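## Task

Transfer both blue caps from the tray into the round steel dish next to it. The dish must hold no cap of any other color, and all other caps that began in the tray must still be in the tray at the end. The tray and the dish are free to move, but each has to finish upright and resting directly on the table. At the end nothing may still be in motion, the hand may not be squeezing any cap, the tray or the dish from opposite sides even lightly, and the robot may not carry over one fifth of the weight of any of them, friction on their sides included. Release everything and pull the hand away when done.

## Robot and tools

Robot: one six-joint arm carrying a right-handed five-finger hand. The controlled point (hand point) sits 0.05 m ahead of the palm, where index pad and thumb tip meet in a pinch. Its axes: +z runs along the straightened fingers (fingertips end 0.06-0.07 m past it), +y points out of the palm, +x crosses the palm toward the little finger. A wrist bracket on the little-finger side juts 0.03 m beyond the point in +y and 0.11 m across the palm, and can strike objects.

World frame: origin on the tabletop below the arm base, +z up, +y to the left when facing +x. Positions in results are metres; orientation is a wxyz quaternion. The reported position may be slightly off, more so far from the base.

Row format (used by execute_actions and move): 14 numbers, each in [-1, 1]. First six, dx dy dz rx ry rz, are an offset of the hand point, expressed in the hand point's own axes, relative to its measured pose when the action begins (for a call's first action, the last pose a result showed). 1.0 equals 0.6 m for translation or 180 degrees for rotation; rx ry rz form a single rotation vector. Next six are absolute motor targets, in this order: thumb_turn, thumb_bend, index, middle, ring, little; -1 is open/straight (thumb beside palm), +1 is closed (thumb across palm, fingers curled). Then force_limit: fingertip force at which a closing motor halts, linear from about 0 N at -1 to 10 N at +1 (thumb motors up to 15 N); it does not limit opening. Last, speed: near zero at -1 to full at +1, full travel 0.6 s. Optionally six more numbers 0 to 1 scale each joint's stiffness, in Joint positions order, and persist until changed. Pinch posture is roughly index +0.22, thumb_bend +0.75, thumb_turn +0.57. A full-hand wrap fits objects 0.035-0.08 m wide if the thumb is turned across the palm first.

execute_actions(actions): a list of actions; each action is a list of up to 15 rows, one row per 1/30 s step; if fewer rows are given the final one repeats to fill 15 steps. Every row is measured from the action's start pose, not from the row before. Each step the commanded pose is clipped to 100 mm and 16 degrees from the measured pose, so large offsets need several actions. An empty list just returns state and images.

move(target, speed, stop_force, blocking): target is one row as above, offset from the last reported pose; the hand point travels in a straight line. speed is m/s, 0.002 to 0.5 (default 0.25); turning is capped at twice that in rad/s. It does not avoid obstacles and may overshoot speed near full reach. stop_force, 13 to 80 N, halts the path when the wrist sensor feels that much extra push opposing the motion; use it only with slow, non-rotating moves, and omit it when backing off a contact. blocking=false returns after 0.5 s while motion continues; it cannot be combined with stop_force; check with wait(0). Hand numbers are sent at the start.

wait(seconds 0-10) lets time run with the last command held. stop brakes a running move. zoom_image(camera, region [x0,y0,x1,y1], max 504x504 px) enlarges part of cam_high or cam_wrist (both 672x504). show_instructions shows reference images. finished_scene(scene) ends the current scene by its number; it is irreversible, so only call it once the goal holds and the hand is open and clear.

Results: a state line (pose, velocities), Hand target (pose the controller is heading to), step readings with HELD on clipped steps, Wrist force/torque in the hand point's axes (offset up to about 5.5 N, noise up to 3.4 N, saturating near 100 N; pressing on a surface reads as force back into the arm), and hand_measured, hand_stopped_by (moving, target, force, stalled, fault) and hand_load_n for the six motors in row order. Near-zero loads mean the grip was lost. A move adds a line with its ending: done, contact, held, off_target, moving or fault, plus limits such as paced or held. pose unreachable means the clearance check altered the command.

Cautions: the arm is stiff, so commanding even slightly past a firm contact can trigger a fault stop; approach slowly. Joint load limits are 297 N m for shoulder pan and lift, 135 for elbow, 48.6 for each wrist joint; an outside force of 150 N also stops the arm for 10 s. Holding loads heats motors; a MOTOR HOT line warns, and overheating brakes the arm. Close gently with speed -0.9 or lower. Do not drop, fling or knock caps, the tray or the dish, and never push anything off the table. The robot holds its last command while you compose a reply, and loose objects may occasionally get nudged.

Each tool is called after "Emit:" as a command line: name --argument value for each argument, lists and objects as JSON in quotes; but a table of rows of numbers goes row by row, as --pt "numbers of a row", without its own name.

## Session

Emit:
execute_actions --actions '[]'

Emit:
zoom_image --camera "cam_high" --region '[84, 0, 588, 504]'

Scene clock: 0.00 s.
end_effector_position=(+0.5730, -0.3176, +0.3969) hand_measured=(-1.000, -1.000, -1.000, -1.000, -1.000, -1.000) hand_load_n=(+0.0, +0.0, +0.0, +0.0, +0.0, +0.0) hand_stopped_by=(target, target, target, target, target, target) hand_force_limit=0.00 hand_speed=-0.80 end_effector_quat_wxyz=(-0.301, -0.124, +0.926, +0.192) end_effector_velocity=(-0.000, -0.000, -0.000) end_effector_angular_velocity=(-0.001, +0.001, -0.001)
Joint positions: [-0.757 -0.9    1.216  1.957  1.793 -2.534]
Joint velocities: [-0.     0.     0.     0.     0.001  0.002]
Wrist force (N, on the end effector, along its own x y z axes, offset not removed): no reading
Wrist torque (N m, same axes, about the end effector's origin, offset not removed): no reading
Hand target: +0.573, -0.318, +0.397; -0.301, -0.124, +0.926, +0.192
Joint stiffness scale: [1. 1. 1. 1. 1. 1.]
camera_calibration (this result's frames):
cam_wrist: T_world_to_cam=[[-0.0315724, 0.927413, 0.372704, 0.163275], [0.993245, 0.0707696, -0.0919592, -0.506312], [-0.11166, 0.367283, -0.923383, 0.679355], [0, 0, 0, 1]] pos_world=[0.583904, -0.365107, 0.519891]

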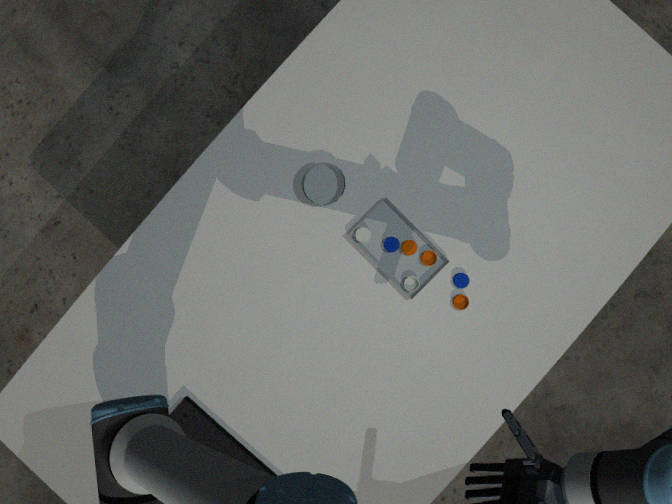

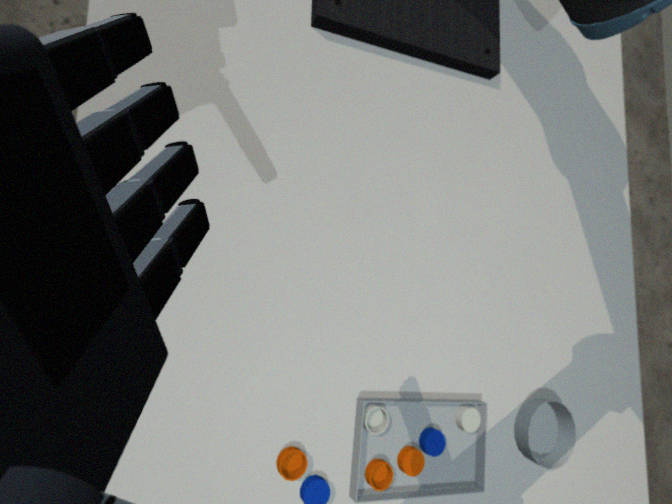

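Region (84, 0, 588, 504) of cam_high's 672x504 image, scaled by 1.000.

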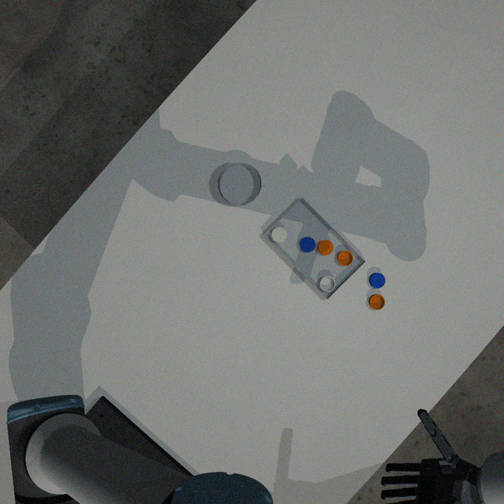

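Emit:
zoom_image --camera "cam_high" --region '[290, 150, 490, 320]'

Region (290, 150, 490, 320) of cam_high's 672x504 image, scaled by 2.520, with more detail than that image has; it fills the top 428 rows of this view, and the rest is white.

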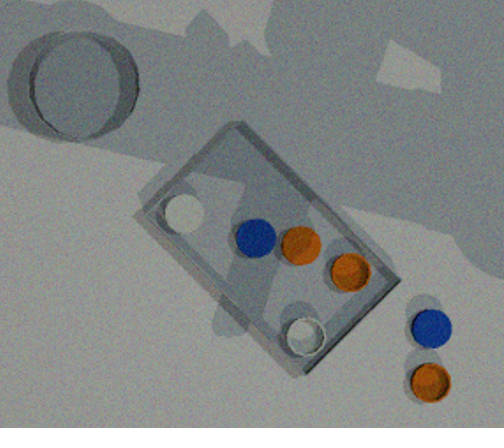

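Emit:
move --target '[-0.6627, -0.0311, 0.2382, 0.5387, -0.0795, -0.0881, 0.57, 0.45, -0.45, -1, -1, -1, 0.3, 0.5]' --speed 0.3

Scene clock: 37.17 s.
end_effector_position=(+0.8026, -0.1575, +0.0794) hand_measured=(+0.570, +0.450, -0.450, -1.000, -1.000, -1.000) hand_load_n=(+0.0, +0.0, +0.0, +0.0, +0.0, +0.0) hand_stopped_by=(target, target, target, target, target, target) hand_force_limit=0.30 hand_speed=0.50 end_effector_quat_wxyz=(+0.022, -0.397, +0.760, -0.514) end_effector_velocity=(+0.002, -0.000, -0.001) end_effector_angular_velocity=(-0.005, -0.005, +0.006)
Joint positions: [-0.208 -1.031  1.737 -0.042  2.27  -3.109]
Joint velocities: [ 0.    -0.     0.004 -0.015 -0.003 -0.008]
Wrist force (N, on the end effector, along its own x y z axes, offset not removed): [-1.2 0.6 -2.8]
Wrist torque (N m, same axes, about the end effector's origin, offset not removed): [0.55 0.59 -0.08]
Hand target: +0.801, -0.158, +0.079; +0.022, -0.398, +0.760, -0.514
Off the commanded pose: 0.001 m, 0 deg.
Joint stiffness scale: [1. 1. 1. 1. 1. 1.]
move: done
camera_calibration (this result's frames):
cam_wrist: T_world_to_cam=[[-0.503827, 0.219631, -0.835416, 0.503863], [0.409626, 0.912225, -0.0072155, -0.180692], [0.760503, -0.345844, -0.54957, -0.488981], [0, 0, 0, 1]] pos_world=[0.699748, -0.114944, 0.150902]

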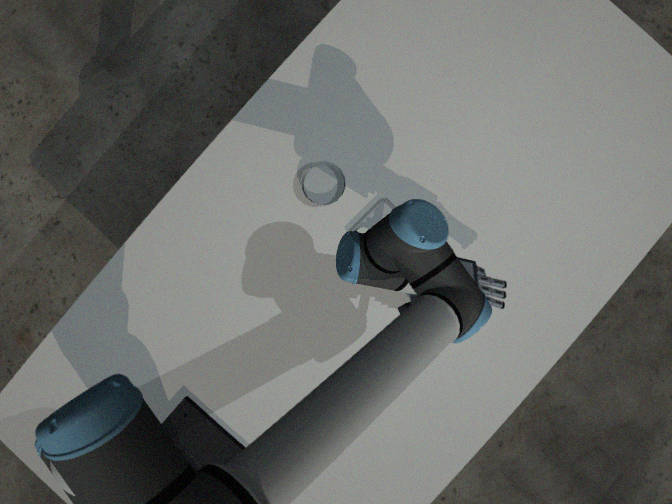

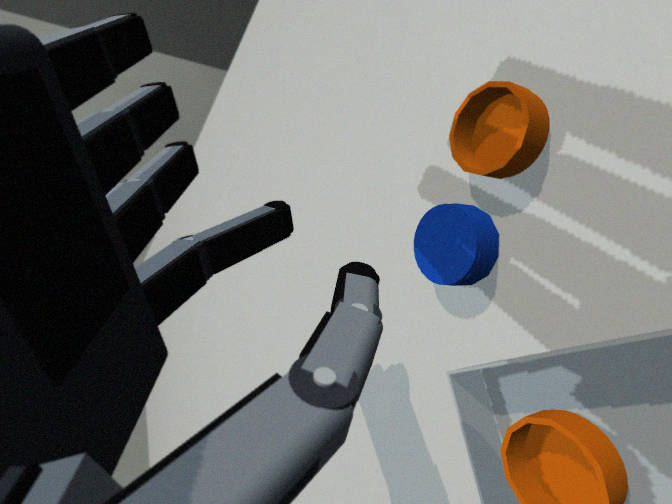

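Emit:
move --target '[-0.04057, 0.08233, 0.04572, 0, 0, 0, 0.57, 0.45, -0.5, -1, -1, -1, 0.3, 0.5]' --speed 0.06

Scene clock: 46.97 s.
end_effector_position=(+0.8037, -0.1573, +0.0190) hand_measured=(+0.570, +0.450, -0.500, -1.000, -1.000, -1.000) hand_load_n=(+0.0, +0.0, +0.0, +0.0, +0.0, +0.0) hand_stopped_by=(target, target, target, target, target, target) hand_force_limit=0.30 hand_speed=0.50 end_effector_quat_wxyz=(+0.022, -0.396, +0.760, -0.514) end_effector_velocity=(+0.002, -0.000, +0.000) end_effector_angular_velocity=(-0.000, -0.007, +0.001)
Joint positions: [-0.206 -0.961  1.756 -0.13   2.271 -3.108]
Joint velocities: [ 0.    -0.     0.    -0.007 -0.001  0.001]
Wrist force (N, on the end effector, along its own x y z axes, offset not removed): [1.4 -3.1 -6.6]
Wrist torque (N m, same axes, about the end effector's origin, offset not removed): [0.28 0.19 -0.02]
Hand target: +0.803, -0.156, +0.018; +0.022, -0.397, +0.760, -0.514
Off the commanded pose: 0.002 m, 0 deg.
Joint stiffness scale: [1. 1. 1. 1. 1. 1.]
move: done
camera_calibration (this result's frames):
cam_wrist: T_world_to_cam=[[-0.503743, 0.21979, -0.835425, 0.453833], [0.410127, 0.911999, -0.00736188, -0.182208], [0.760289, -0.346339, -0.549555, -0.522847], [0, 0, 0, 1]] pos_world=[0.700858, -0.114657, 0.0904693]

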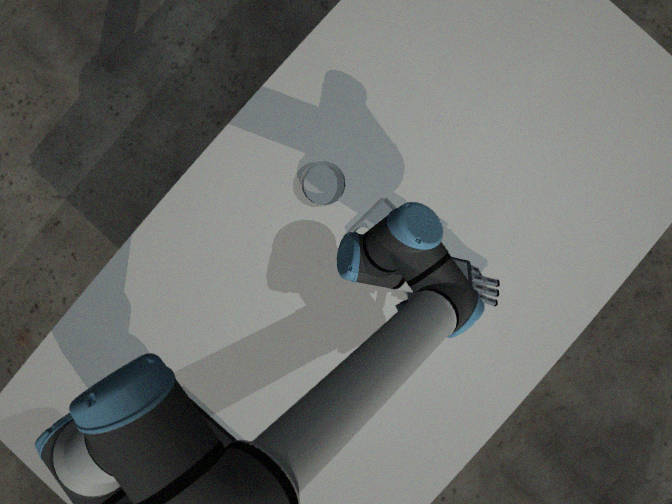

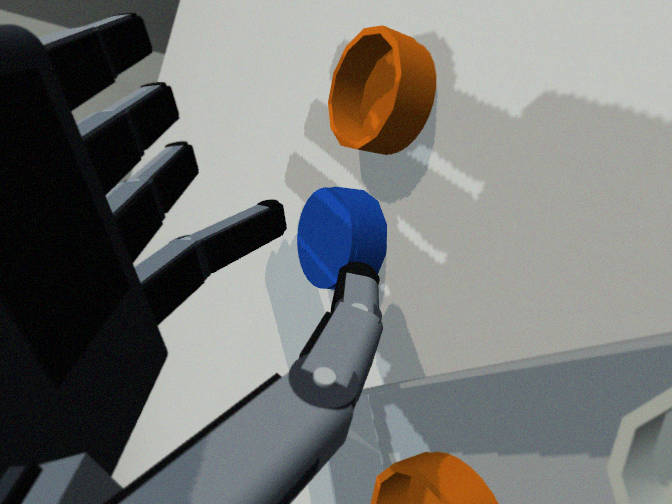

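Emit:
execute_actions --actions '[[[0,0,0,0,0,0,0.57,0.45,0.32,-1,-1,-1,0.3,-0.5]],[[0,0,0,0,0,0,0.57,0.45,0.32,-1,-1,-1,0.3,-0.5]]]'

Scene clock: 52.07 s.
end_effector_position=(+0.8039, -0.1573, +0.0191) hand_measured=(+0.570, +0.448, -0.172, -1.000, -1.000, -1.000) hand_load_n=(-0.5, +5.0, +8.5, +0.0, +0.0, +0.0) hand_stopped_by=(target, target, force, target, target, target) hand_force_limit=0.30 hand_speed=-0.50 end_effector_quat_wxyz=(+0.022, -0.396, +0.760, -0.515) end_effector_velocity=(-0.000, -0.001, -0.000) end_effector_angular_velocity=(+0.000, -0.000, -0.002)
Joint positions: [-0.206 -0.961  1.756 -0.131  2.271 -3.108]
Joint velocities: [-0.002 -0.     0.    -0.     0.     0.   ]
Wrist force (N, on the end effector, along its own x y z axes, offset not removed): [3.0 -3.0 -2.1]
Wrist torque (N m, same axes, about the end effector's origin, offset not removed): [0.01 0.02 0.13]
Hand target: +0.804, -0.157, +0.019; +0.022, -0.396, +0.760, -0.515
Off the commanded pose: 0.000 m, 0 deg.
Joint stiffness scale: [1. 1. 1. 1. 1. 1.]
Step readings (end_effector_position; steps 1 to 15: 1st action; 16 to 30: 2nd action):
0: (+0.8039, -0.1573, +0.0191)
1: (+0.8039, -0.1573, +0.0191)
2: (+0.8039, -0.1573, +0.0191)
4: (+0.8039, -0.1573, +0.0191)
8: (+0.8039, -0.1573, +0.0191)
15: (+0.8039, -0.1573, +0.0191)
16: (+0.8039, -0.1573, +0.0191)
17: (+0.8039, -0.1573, +0.0191)
19: (+0.8039, -0.1573, +0.0191)
23: (+0.8039, -0.1573, +0.0191)
30: end_effector_position above
camera_calibration (this result's frames):
cam_wrist: T_world_to_cam=[[-0.503023, 0.219581, -0.835914, 0.45346], [0.410102, 0.912011, -0.00721465, -0.182278], [0.760779, -0.346439, -0.548813, -0.523388], [0, 0, 0, 1]] pos_world=[0.701036, -0.114653, 0.0904969]

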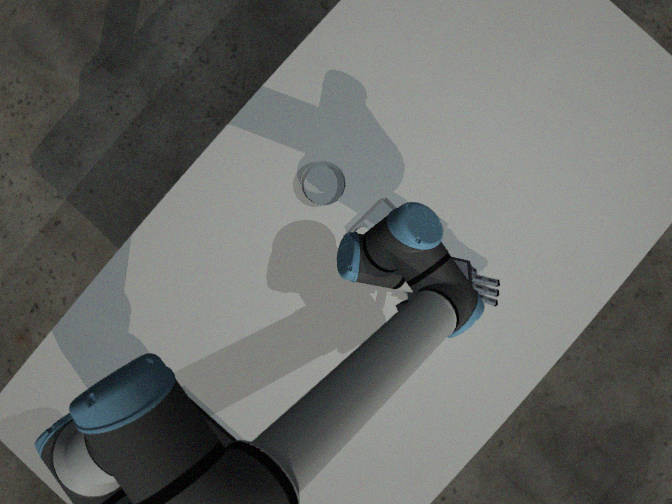

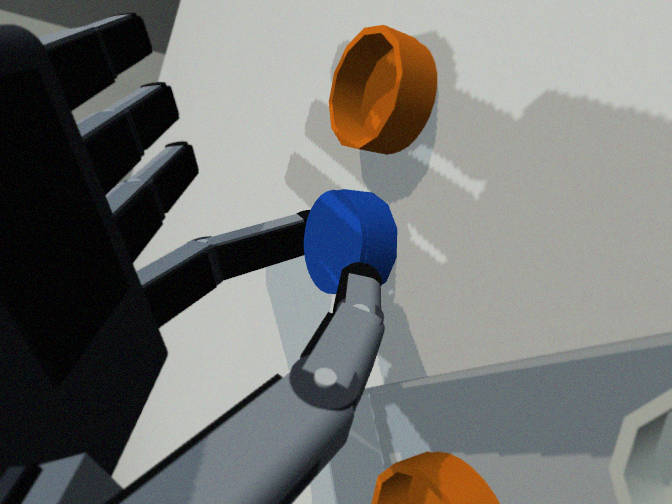

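Emit:
move --target '[0.0373, -0.0800, -0.0470, 0, 0, 0, 0.57, 0.45, 0.32, -1, -1, -1, 0.3, -0.5]' --speed 0.1

Emit:
move --target '[-0.3127, 0.1371, -0.5248, 0.1671, -0.3583, -0.2102, 0.57, 0.45, 0.32, -1, -1, -1, 0.3, -0.5]' --speed 0.25

Scene clock: 61.83 s.
end_effector_position=(+0.8029, -0.1568, +0.0782) hand_measured=(+0.570, +0.446, -0.172, -1.000, -1.000, -1.000) hand_load_n=(+0.0, +5.5, +8.0, +0.0, +0.0, +0.0) hand_stopped_by=(target, target, force, target, target, target) hand_force_limit=0.30 hand_speed=-0.50 end_effector_quat_wxyz=(+0.022, -0.396, +0.760, -0.515) end_effector_velocity=(-0.003, +0.002, -0.001) end_effector_angular_velocity=(+0.002, +0.013, +0.002)
Joint positions: [-0.206 -1.029  1.737 -0.044  2.271 -3.108]
Joint velocities: [ 0.002 -0.    -0.     0.013  0.    -0.   ]
Wrist force (N, on the end effector, along its own x y z axes, offset not removed): [-4.1 1.7 -0.3]
Wrist torque (N m, same axes, about the end effector's origin, offset not removed): [0.65 0.81 -0.04]
Hand target: +0.804, -0.157, +0.079; +0.022, -0.396, +0.760, -0.515
Off the commanded pose: 0.001 m, 0 deg.
Joint stiffness scale: [1. 1. 1. 1. 1. 1.]
move: done
camera_calibration (this result's frames):
cam_wrist: T_world_to_cam=[[-0.502882, 0.219548, -0.836007, 0.502134], [0.410103, 0.912011, -0.00718108, -0.181887], [0.760871, -0.34646, -0.548672, -0.490133], [0, 0, 0, 1]] pos_world=[0.700035, -0.114171, 0.149559]

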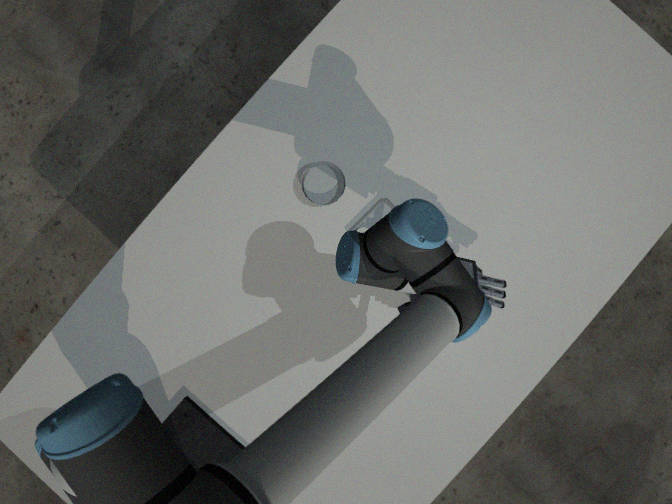

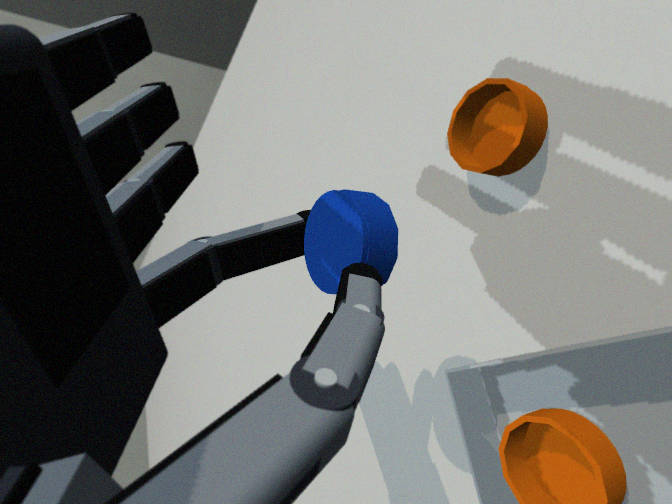

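Scene clock: 65.30 s.
end_effector_position=(+0.7440, +0.2123, +0.0892) hand_measured=(+0.570, +0.446, -0.172, -1.000, -1.000, -1.000) hand_load_n=(+0.0, +5.5, +8.0, +0.0, +0.0, +0.0) hand_stopped_by=(target, target, force, target, target, target) hand_force_limit=0.30 hand_speed=-0.50 end_effector_quat_wxyz=(-0.349, +0.793, -0.326, +0.379) end_effector_velocity=(-0.000, +0.004, +0.002) end_effector_angular_velocity=(-0.001, -0.000, +0.015)
Joint positions: [-0.045 -1.239  2.027 -0.263  1.201 -3.782]
Joint velocities: [ 0.002 -0.001 -0.004  0.007 -0.011 -0.008]
Wrist force (N, on the end effector, along its own x y z axes, offset not removed): [-1.7 -1.6 -3.1]
Wrist torque (N m, same axes, about the end effector's origin, offset not removed): [0.35 0.28 -0.08]
Hand target: +0.745, +0.214, +0.090; -0.349, +0.794, -0.323, +0.378
Off the commanded pose: 0.002 m, 0 deg.
Joint stiffness scale: [1. 1. 1. 1. 1. 1.]
move: done
camera_calibration (this result's frames):
cam_wrist: T_world_to_cam=[[-0.30236, -0.458641, -0.8356, 0.39537], [-0.8298, 0.558029, -0.00602713, 0.503186], [0.469053, 0.691558, -0.549306, -0.31458], [0, 0, 0, 1]] pos_world=[0.684642, 0.118091, 0.160603]

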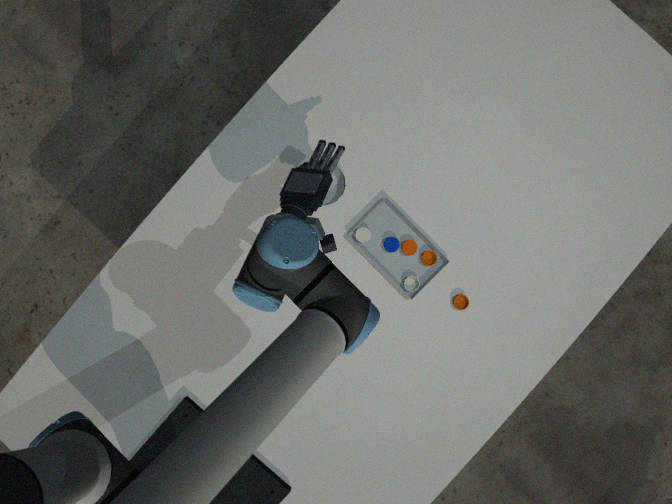

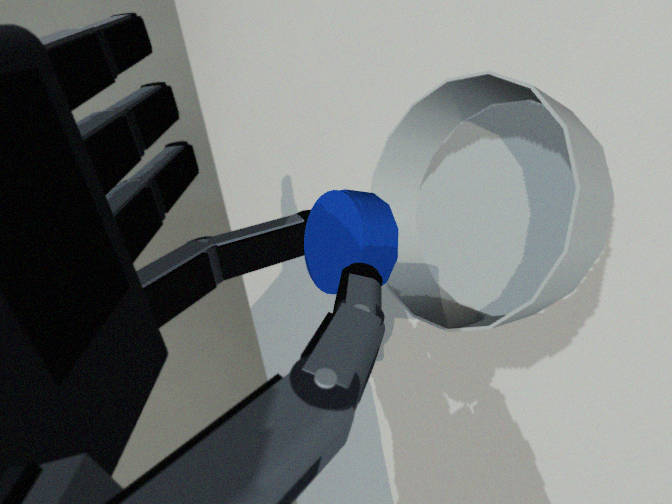

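Emit:
move --target '[-0.0317, 0.0506, 0.0306, 0, 0, 0, 0.57, 0.45, 0.32, -1, -1, -1, 0.3, -0.5]' --speed 0.1

Emit:
execute_actions --actions '[[[0,0,0,0,0,0,0.57,0.45,-0.5,-1,-1,-1,0.3,0.2]],[[0,0,0,0,0,0,0.57,0.45,-0.5,-1,-1,-1,0.3,0.2]]]'

Emit:
zoom_image --camera "cam_high" --region '[290, 150, 490, 320]'

Scene clock: 79.50 s.
end_effector_position=(+0.7431, +0.2149, +0.0501) hand_measured=(+0.570, +0.446, -0.172, -1.000, -1.000, -1.000) hand_load_n=(+0.0, +5.5, +8.0, +0.0, +0.0, +0.0) hand_stopped_by=(target, target, force, target, target, target) hand_force_limit=0.30 hand_speed=-0.50 end_effector_quat_wxyz=(-0.348, +0.793, -0.326, +0.379) end_effector_velocity=(+0.005, -0.001, +0.002) end_effector_angular_velocity=(-0.001, -0.014, -0.003)
Joint positions: [-0.04  -1.187  2.047 -0.336  1.206 -3.78 ]
Joint velocities: [-0.001 -0.001 -0.    -0.014  0.002  0.001]
Wrist force (N, on the end effector, along its own x y z axes, offset not removed): [-3.6 -1.1 -1.7]
Wrist torque (N m, same axes, about the end effector's origin, offset not removed): [0.21 0.78 -0.10]
Hand target: +0.742, +0.216, +0.049; -0.349, +0.793, -0.326, +0.379
Off the commanded pose: 0.002 m, 0 deg.
Joint stiffness scale: [1. 1. 1. 1. 1. 1.]
move: done
camera_calibration (this result's frames):
cam_wrist: T_world_to_cam=[[-0.30231, -0.459088, -0.835372, 0.363685], [-0.829622, 0.558286, -0.00658246, 0.500704], [0.469399, 0.691054, -0.549645, -0.337548], [0, 0, 0, 1]] pos_world=[0.683786, 0.120691, 0.121577]

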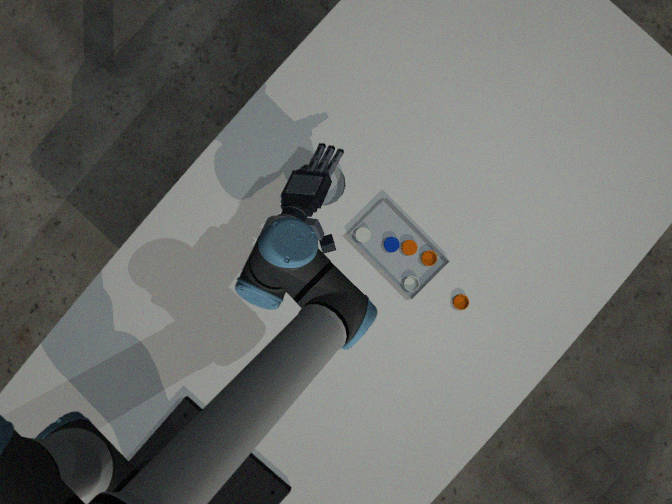

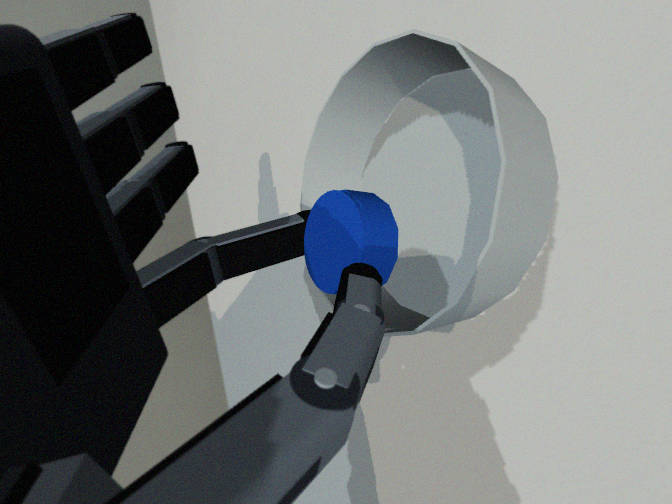

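Scene clock: 80.50 s.
end_effector_position=(+0.7433, +0.2149, +0.0502) hand_measured=(+0.570, +0.450, -0.500, -1.000, -1.000, -1.000) hand_load_n=(+0.0, +0.0, +0.0, +0.0, +0.0, +0.0) hand_stopped_by=(target, target, target, target, target, target) hand_force_limit=0.30 hand_speed=0.20 end_effector_quat_wxyz=(-0.348, +0.793, -0.326, +0.379) end_effector_velocity=(+0.000, -0.002, -0.000) end_effector_angular_velocity=(-0.001, +0.001, -0.004)
Joint positions: [-0.04  -1.187  2.047 -0.337  1.206 -3.779]
Joint velocities: [-0.002 -0.     0.     0.001  0.002  0.   ]
Wrist force (N, on the end effector, along its own x y z axes, offset not removed): [-1.5 0.2 0.0]
Wrist torque (N m, same axes, about the end effector's origin, offset not removed): [0.34 0.42 0.16]
Hand target: +0.743, +0.215, +0.050; -0.348, +0.793, -0.326, +0.379
Off the commanded pose: 0.000 m, 0 deg.
Joint stiffness scale: [1. 1. 1. 1. 1. 1.]
Step readings (end_effector_position; steps 1 to 15: 1st action; 16 to 30: 2nd action):
0: (+0.7431, +0.2149, +0.0501)
1: (+0.7433, +0.2149, +0.0502)
2: (+0.7433, +0.2149, +0.0502)
4: (+0.7433, +0.2149, +0.0502)
8: (+0.7433, +0.2149, +0.0502)
15: (+0.7433, +0.2149, +0.0502)
16: (+0.7433, +0.2149, +0.0502)
17: (+0.7433, +0.2149, +0.0502)
19: (+0.7433, +0.2149, +0.0502)
23: (+0.7433, +0.2149, +0.0502)
30: end_effector_position above
camera_calibration (this result's frames):
cam_wrist: T_world_to_cam=[[-0.301794, -0.459105, -0.835549, 0.363438], [-0.829602, 0.55831, -0.00712562, 0.500859], [0.469767, 0.691023, -0.549369, -0.337873], [0, 0, 0, 1]] pos_world=[0.683919, 0.1207, 0.121622]

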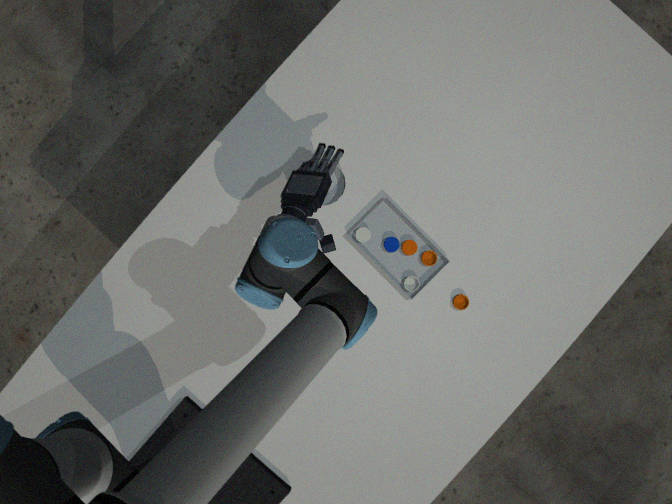

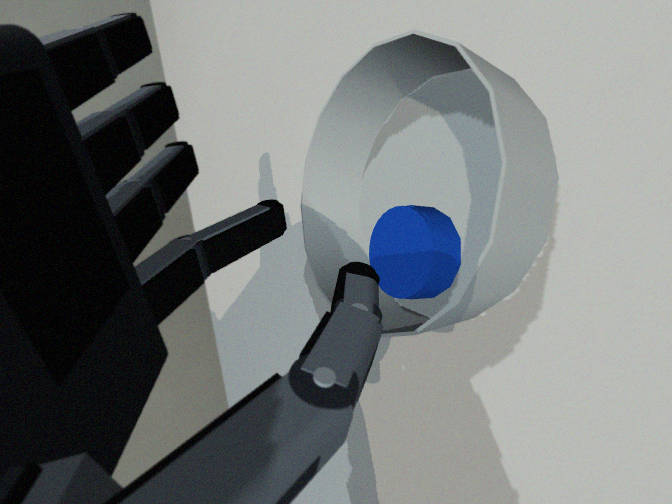

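Region (290, 150, 490, 320) of cam_high's 672x504 image, scaled by 2.520, with more detail than that image has; it fills the top 428 rows of this view, and the rest is white.

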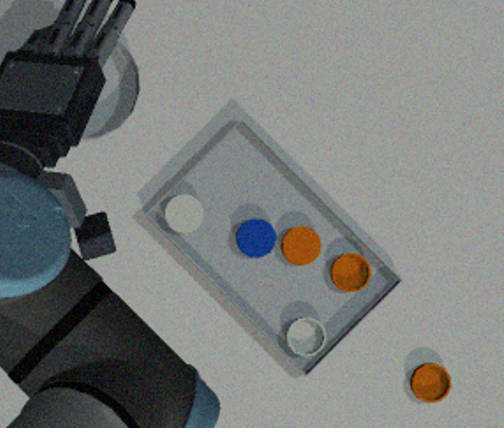

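Emit:
execute_actions --actions '[[[0.01865,-0.0400,-0.0235,0,0,0,0.57,0.45,-0.5,-1,-1,-1,0.3,0.2]]]'

Emit:
move --target '[0.2937, 0.1965, -0.1016, 0, 0, 0, 0.57, 0.45, -0.5, -1, -1, -1, 0.3, 0.2]' --speed 0.25

Scene clock: 84.97 s.
end_effector_position=(+0.7442, +0.2149, +0.0825) hand_measured=(+0.570, +0.450, -0.500, -1.000, -1.000, -1.000) hand_load_n=(+0.0, +0.0, +0.0, +0.0, +0.0, +0.0) hand_stopped_by=(target, target, target, target, target, target) hand_force_limit=0.30 hand_speed=0.20 end_effector_quat_wxyz=(-0.349, +0.792, -0.324, +0.382) end_effector_velocity=(-0.009, +0.000, -0.010) end_effector_angular_velocity=(+0.001, +0.038, -0.000)
Joint positions: [-0.04  -1.231  2.034 -0.287  1.206 -3.779]
Joint velocities: [-0.     0.008 -0.     0.03   0.    -0.001]
Wrist force (N, on the end effector, along its own x y z axes, offset not removed): [-4.7 -1.7 -0.1]
Wrist torque (N m, same axes, about the end effector's origin, offset not removed): [0.06 1.05 -0.21]
Hand target: +0.743, +0.215, +0.080; -0.348, +0.793, -0.326, +0.379
Off the commanded pose: 0.002 m, 0 deg.
Joint stiffness scale: [1. 1. 1. 1. 1. 1.]
Step readings (end_effector_position):
0: (+0.7433, +0.2149, +0.0502)
1: (+0.7433, +0.2149, +0.0502)
2: (+0.7430, +0.2149, +0.0502)
4: (+0.7407, +0.2150, +0.0516)
8: (+0.7402, +0.2151, +0.0661)
15: end_effector_position above
camera_calibration (this result's frames):
cam_wrist: T_world_to_cam=[[-0.29603, -0.459459, -0.837415, 0.386682], [-0.829547, 0.558284, -0.0130614, 0.502243], [0.473516, 0.690809, -0.546412, -0.323574], [0, 0, 0, 1]] pos_world=[0.684321, 0.120798, 0.153568]

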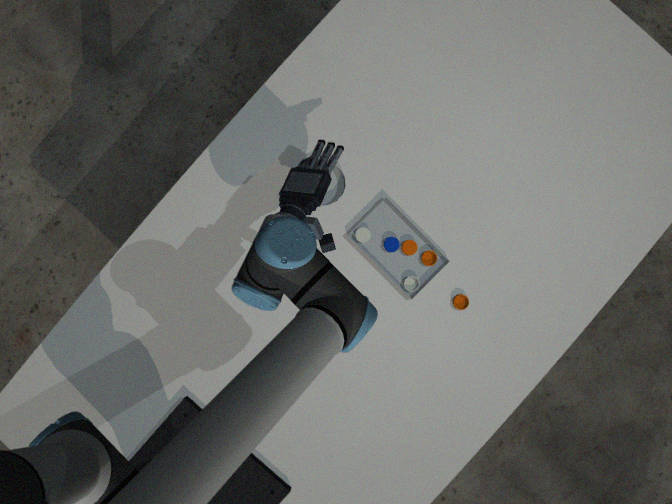

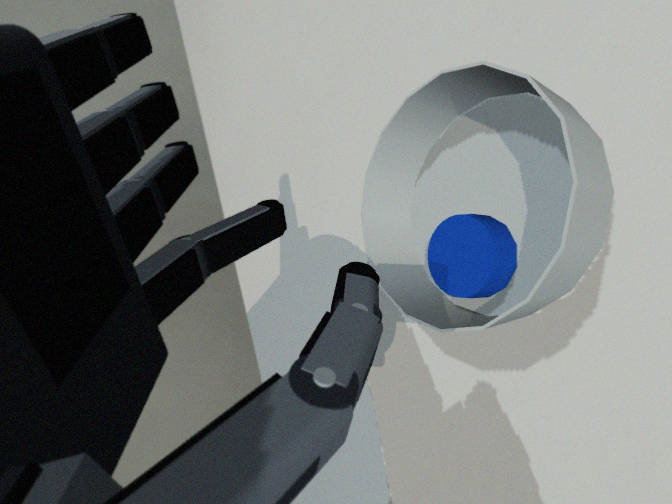

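Scene clock: 86.57 s.
end_effector_position=(+0.7503, -0.0034, +0.0825) hand_measured=(+0.570, +0.450, -0.500, -1.000, -1.000, -1.000) hand_load_n=(+0.0, +0.0, +0.0, +0.0, +0.0, +0.0) hand_stopped_by=(target, target, target, target, target, target) hand_force_limit=0.30 hand_speed=0.20 end_effector_quat_wxyz=(-0.349, +0.792, -0.325, +0.382) end_effector_velocity=(+0.000, +0.001, +0.002) end_effector_angular_velocity=(-0.002, +0.000, +0.011)
Joint positions: [-0.432 -1.212  2.027 -0.172  0.877 -4.025]
Joint velocities: [-0.    -0.    -0.005  0.011 -0.008 -0.011]
Wrist force (N, on the end effector, along its own x y z axes, offset not removed): [4.2 0.3 -5.7]
Wrist torque (N m, same axes, about the end effector's origin, offset not removed): [0.65 -0.13 0.48]
Hand target: +0.752, -0.005, +0.083; -0.349, +0.792, -0.324, +0.382
Off the commanded pose: 0.003 m, 0 deg.
Joint stiffness scale: [1. 1. 1. 1. 1. 1.]
move: done
camera_calibration (this result's frames):
cam_wrist: T_world_to_cam=[[-0.297155, -0.458135, -0.837742, 0.289078], [-0.828987, 0.559145, -0.0117297, 0.628592], [0.473793, 0.690991, -0.54594, -0.175861], [0, 0, 0, 1]] pos_world=[0.690317, -0.0975188, 0.153537]

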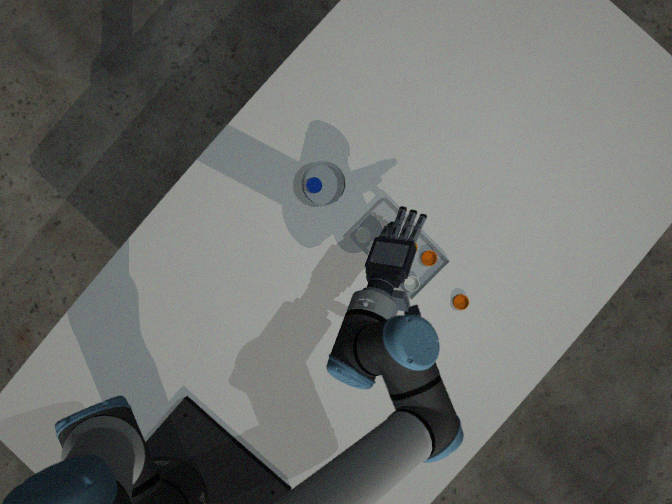

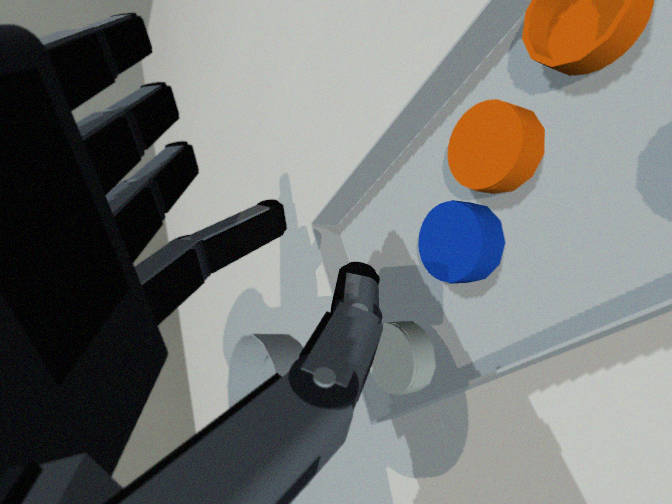

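Emit:
move --target '[-0.0397, 0.0835, 0.0444, 0, 0, 0, 0.57, 0.45, -0.5, -1, -1, -1, 0.3, 0.2]' --speed 0.06

Scene clock: 93.93 s.
end_effector_position=(+0.7494, -0.0033, +0.0224) hand_measured=(+0.570, +0.450, -0.500, -1.000, -1.000, -1.000) hand_load_n=(+0.0, +0.0, +0.0, +0.0, +0.0, +0.0) hand_stopped_by=(target, target, target, target, target, target) hand_force_limit=0.30 hand_speed=0.20 end_effector_quat_wxyz=(-0.350, +0.792, -0.324, +0.382) end_effector_velocity=(+0.002, -0.001, +0.000) end_effector_angular_velocity=(-0.004, -0.008, +0.000)
Joint positions: [-0.432 -1.128  2.053 -0.282  0.876 -4.027]
Joint velocities: [ 0.     0.    -0.    -0.009  0.    -0.   ]
Wrist force (N, on the end effector, along its own x y z axes, offset not removed): [0.6 0.7 0.9]
Wrist torque (N m, same axes, about the end effector's origin, offset not removed): [0.37 0.07 0.32]
Hand target: +0.748, -0.004, +0.021; -0.349, +0.792, -0.325, +0.382
Off the commanded pose: 0.002 m, 0 deg.
Joint stiffness scale: [1. 1. 1. 1. 1. 1.]
move: done
camera_calibration (this result's frames):
cam_wrist: T_world_to_cam=[[-0.295809, -0.459095, -0.837693, 0.237471], [-0.829716, 0.558038, -0.0128392, 0.627712], [0.473359, 0.691249, -0.545991, -0.20806], [0, 0, 0, 1]] pos_world=[0.689556, -0.0974437, 0.0933881]

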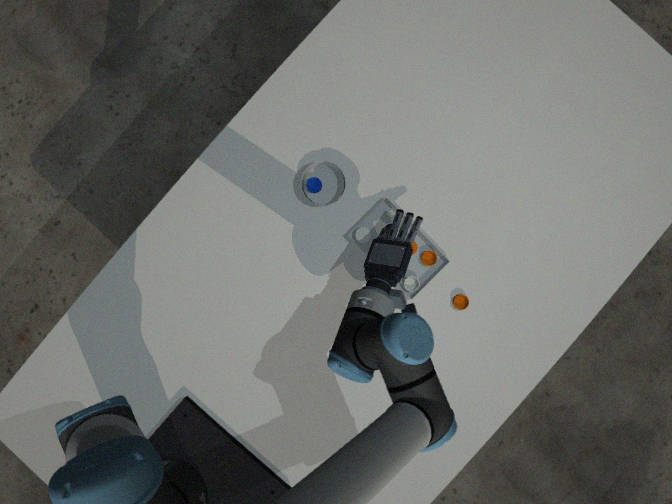

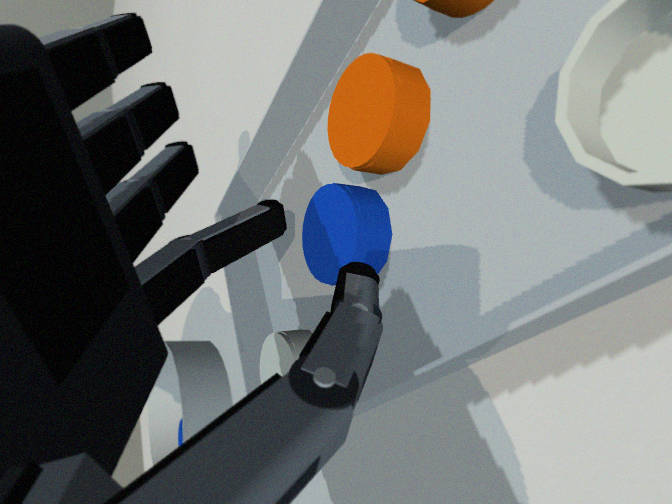

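Emit:
execute_actions --actions '[[[0,0,0,0,0,0,0.57,0.45,0.32,-1,-1,-1,0.3,-0.5]],[[0,0,0,0,0,0,0.57,0.45,0.32,-1,-1,-1,0.3,-0.5]]]'

Scene clock: 97.10 s.
end_effector_position=(+0.7497, -0.0034, +0.0226) hand_measured=(+0.570, +0.446, -0.144, -1.000, -1.000, -1.000) hand_load_n=(-0.5, +4.5, +8.0, +0.0, +0.0, +0.0) hand_stopped_by=(target, target, force, target, target, target) hand_force_limit=0.30 hand_speed=-0.50 end_effector_quat_wxyz=(-0.350, +0.792, -0.324, +0.382) end_effector_velocity=(+0.000, -0.000, -0.000) end_effector_angular_velocity=(+0.002, +0.000, -0.002)
Joint positions: [-0.432 -1.128  2.053 -0.283  0.876 -4.027]
Joint velocities: [-0.001  0.    -0.    -0.001  0.     0.003]
Wrist force (N, on the end effector, along its own x y z axes, offset not removed): [3.8 -3.6 -8.0]
Wrist torque (N m, same axes, about the end effector's origin, offset not removed): [0.53 -0.13 0.30]
Hand target: +0.750, -0.003, +0.022; -0.350, +0.792, -0.324, +0.382
Off the commanded pose: 0.000 m, 0 deg.
Joint stiffness scale: [1. 1. 1. 1. 1. 1.]
Step readings (end_effector_position; steps 1 to 15: 1st action; 16 to 30: 2nd action):
0: (+0.7498, -0.0034, +0.0225)
1: (+0.7498, -0.0034, +0.0225)
2: (+0.7498, -0.0034, +0.0225)
4: (+0.7498, -0.0034, +0.0225)
8: (+0.7497, -0.0034, +0.0225)
15: (+0.7496, -0.0034, +0.0224)
16: (+0.7496, -0.0034, +0.0225)
17: (+0.7497, -0.0034, +0.0225)
19: (+0.7497, -0.0034, +0.0226)
23: (+0.7497, -0.0034, +0.0226)
30: end_effector_position above
camera_calibration (this result's frames):
cam_wrist: T_world_to_cam=[[-0.295057, -0.45946, -0.837757, 0.23708], [-0.829706, 0.558029, -0.0138241, 0.627986], [0.473844, 0.691014, -0.545868, -0.20836], [0, 0, 0, 1]] pos_world=[0.689726, -0.0975256, 0.0935598]

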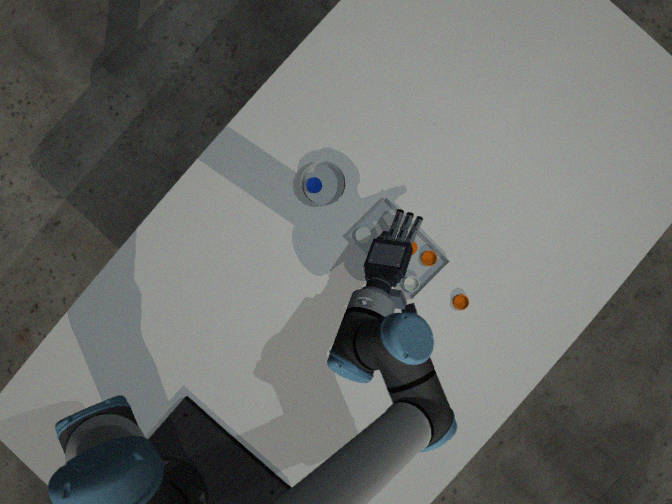

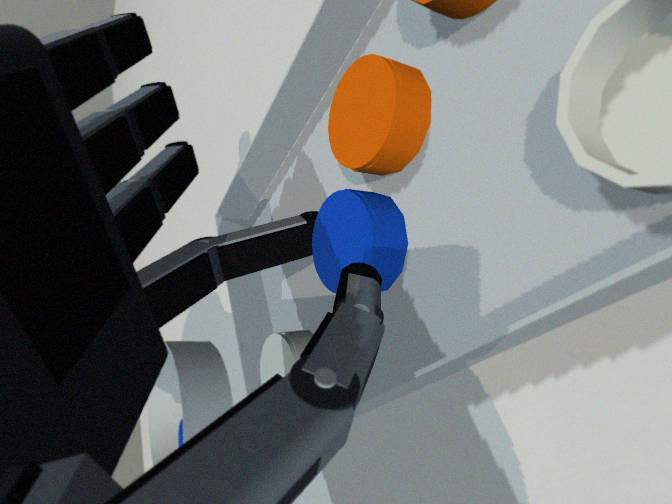

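Emit:
move --target '[0.0373, -0.0800, -0.0470, 0, 0, 0, 0.57, 0.45, 0.32, -1, -1, -1, 0.3, -0.5]' --speed 0.1

Emit:
move --target '[-0.2305, -0.1653, 0.1215, 0, 0, 0, 0.57, 0.45, 0.32, -1, -1, -1, 0.3, -0.5]' --speed 0.2

Scene clock: 102.67 s.
end_effector_position=(+0.7481, -0.0023, +0.0813) hand_measured=(+0.570, +0.450, -0.144, -1.000, -1.000, -1.000) hand_load_n=(+0.0, +0.0, +0.0, +0.0, +0.0, +0.0) hand_stopped_by=(target, target, force, target, target, target) hand_force_limit=0.30 hand_speed=-0.50 end_effector_quat_wxyz=(-0.350, +0.792, -0.324, +0.382) end_effector_velocity=(-0.004, +0.002, -0.001) end_effector_angular_velocity=(+0.008, +0.015, -0.001)
Joint positions: [-0.432 -1.213  2.033 -0.177  0.876 -4.027]
Joint velocities: [ 0.     0.    -0.     0.016  0.001  0.002]
Wrist force (N, on the end effector, along its own x y z axes, offset not removed): [-2.0 4.1 -3.5]
Wrist torque (N m, same axes, about the end effector's origin, offset not removed): [1.10 0.61 0.13]
Hand target: +0.749, -0.003, +0.083; -0.350, +0.792, -0.324, +0.382
Off the commanded pose: 0.002 m, 0 deg.
Joint stiffness scale: [1. 1. 1. 1. 1. 1.]
move: done
camera_calibration (this result's frames):
cam_wrist: T_world_to_cam=[[-0.295462, -0.459264, -0.837723, 0.286572], [-0.829712, 0.558034, -0.0132937, 0.626857], [0.473583, 0.691141, -0.545934, -0.1761], [0, 0, 0, 1]] pos_world=[0.68818, -0.0964854, 0.152262]

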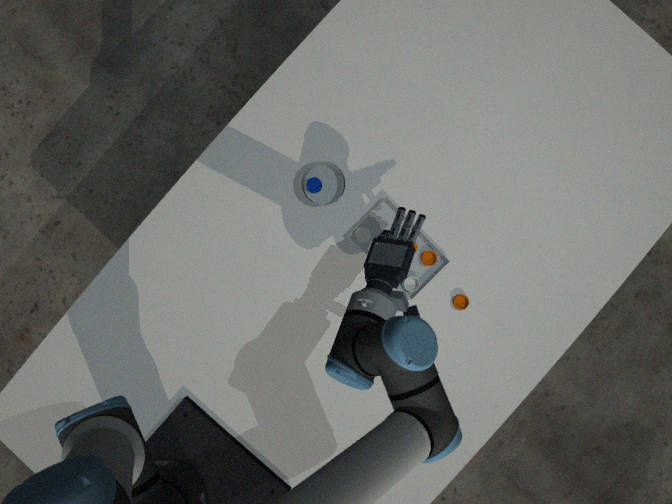

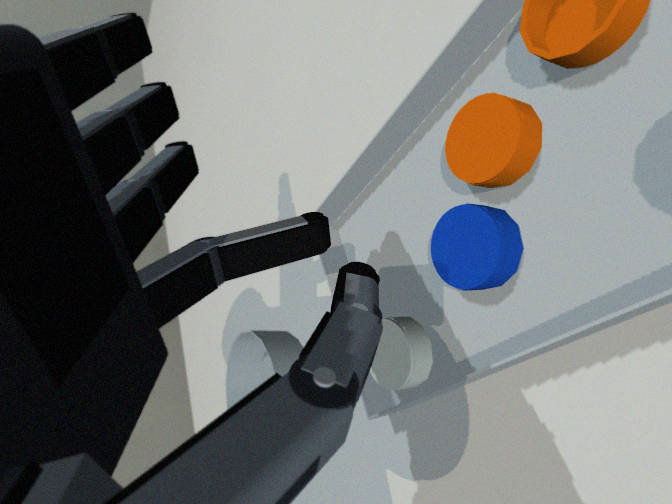

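Scene clock: 104.30 s.
end_effector_position=(+0.7627, +0.1804, +0.0741) hand_measured=(+0.570, +0.450, -0.144, -1.000, -1.000, -1.000) hand_load_n=(+0.0, +0.0, +0.0, +0.0, +0.0, +0.0) hand_stopped_by=(target, target, force, target, target, target) hand_force_limit=0.30 hand_speed=-0.50 end_effector_quat_wxyz=(-0.349, +0.792, -0.324, +0.381) end_effector_velocity=(+0.001, -0.000, +0.000) end_effector_angular_velocity=(-0.001, +0.001, -0.007)
Joint positions: [-0.1   -1.203  2.014 -0.281  1.154 -3.812]
Joint velocities: [ 0.002  0.    -0.001  0.     0.008  0.004]
Wrist force (N, on the end effector, along its own x y z axes, offset not removed): [1.8 -0.7 -0.5]
Wrist torque (N m, same axes, about the end effector's origin, offset not removed): [0.36 0.01 0.21]
Hand target: +0.765, +0.182, +0.075; -0.349, +0.792, -0.324, +0.382
Off the commanded pose: 0.002 m, 0 deg.
Joint stiffness scale: [1. 1. 1. 1. 1. 1.]
move: done
camera_calibration (this result's frames):
cam_wrist: T_world_to_cam=[[-0.297036, -0.459536, -0.837016, 0.370001], [-0.829786, 0.557955, -0.0118567, 0.536908], [0.472466, 0.691023, -0.54705, -0.312264], [0, 0, 0, 1]] pos_world=[0.702957, 0.0862395, 0.145239]

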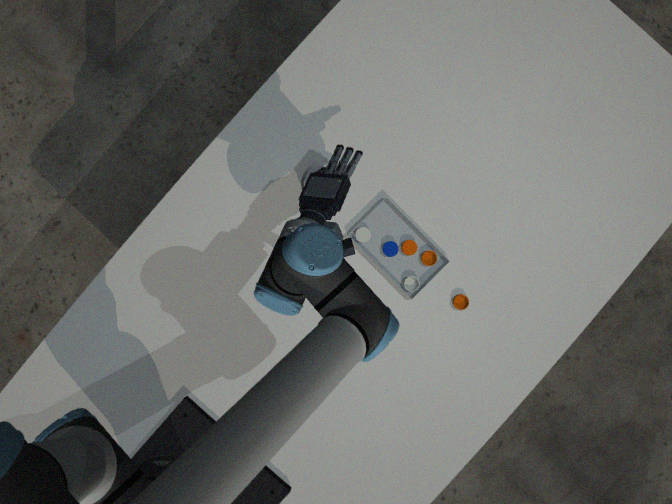

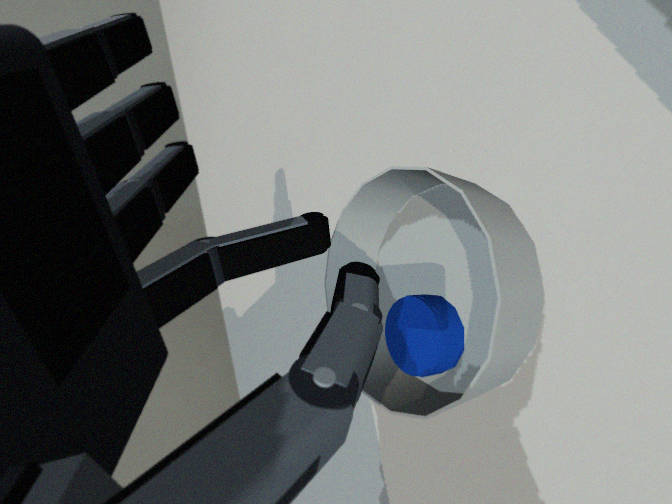

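Emit:
move --target '[0.2241, 0.1854, -0.1237, 0, 0, 0, 0.57, 0.45, -0.5, -1, -1, -1, 0.3, 0.2]' --speed 0.25

Scene clock: 114.97 s.
end_effector_position=(+0.7387, -0.0050, +0.0694) hand_measured=(+0.570, +0.450, -0.500, -1.000, -1.000, -1.000) hand_load_n=(+0.0, +0.0, +0.0, +0.0, +0.0, +0.0) hand_stopped_by=(target, target, target, target, target, target) hand_force_limit=0.30 hand_speed=0.20 end_effector_quat_wxyz=(-0.349, +0.792, -0.325, +0.381) end_effector_velocity=(+0.001, -0.001, +0.003) end_effector_angular_velocity=(-0.003, -0.002, +0.014)
Joint positions: [-0.444 -1.206  2.053 -0.195  0.867 -4.036]
Joint velocities: [-0.004 -0.    -0.007  0.014 -0.012 -0.016]
Wrist force (N, on the end effector, along its own x y z axes, offset not removed): [-1.3 -1.1 -1.7]
Wrist torque (N m, same axes, about the end effector's origin, offset not removed): [0.25 0.53 0.14]
Hand target: +0.740, -0.008, +0.070; -0.349, +0.792, -0.324, +0.382
Off the commanded pose: 0.004 m, 0 deg.
Joint stiffness scale: [1. 1. 1. 1. 1. 1.]
move: off_target
camera_calibration (this result's frames):
cam_wrist: T_world_to_cam=[[-0.298619, -0.457939, -0.837328, 0.274913], [-0.829338, 0.558662, -0.00976593, 0.619933], [0.472256, 0.691512, -0.546613, -0.175227], [0, 0, 0, 1]] pos_world=[0.67898, -0.0992677, 0.140465]

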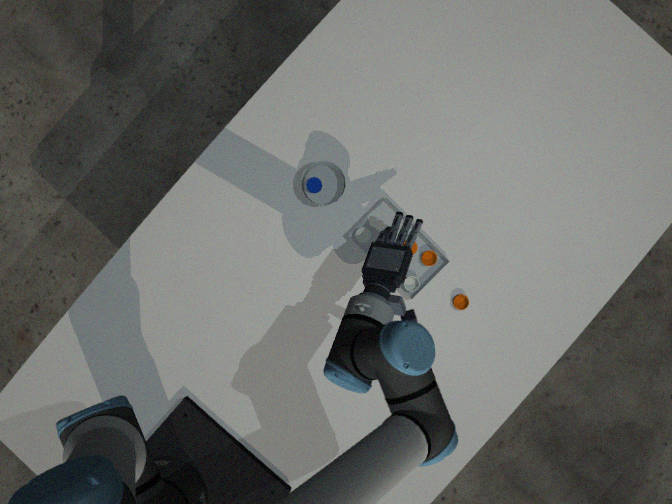

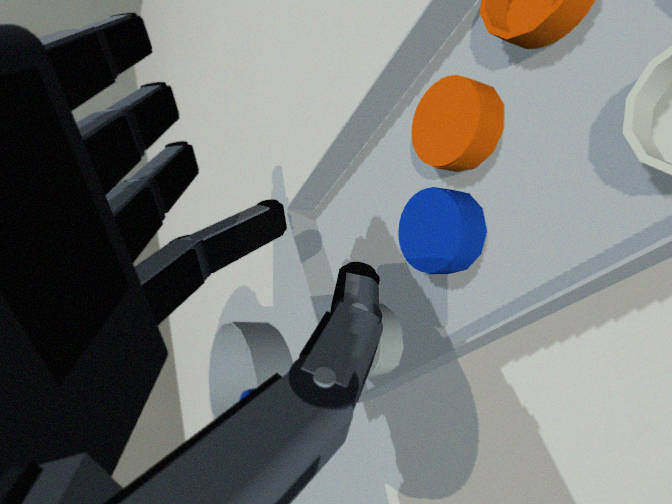

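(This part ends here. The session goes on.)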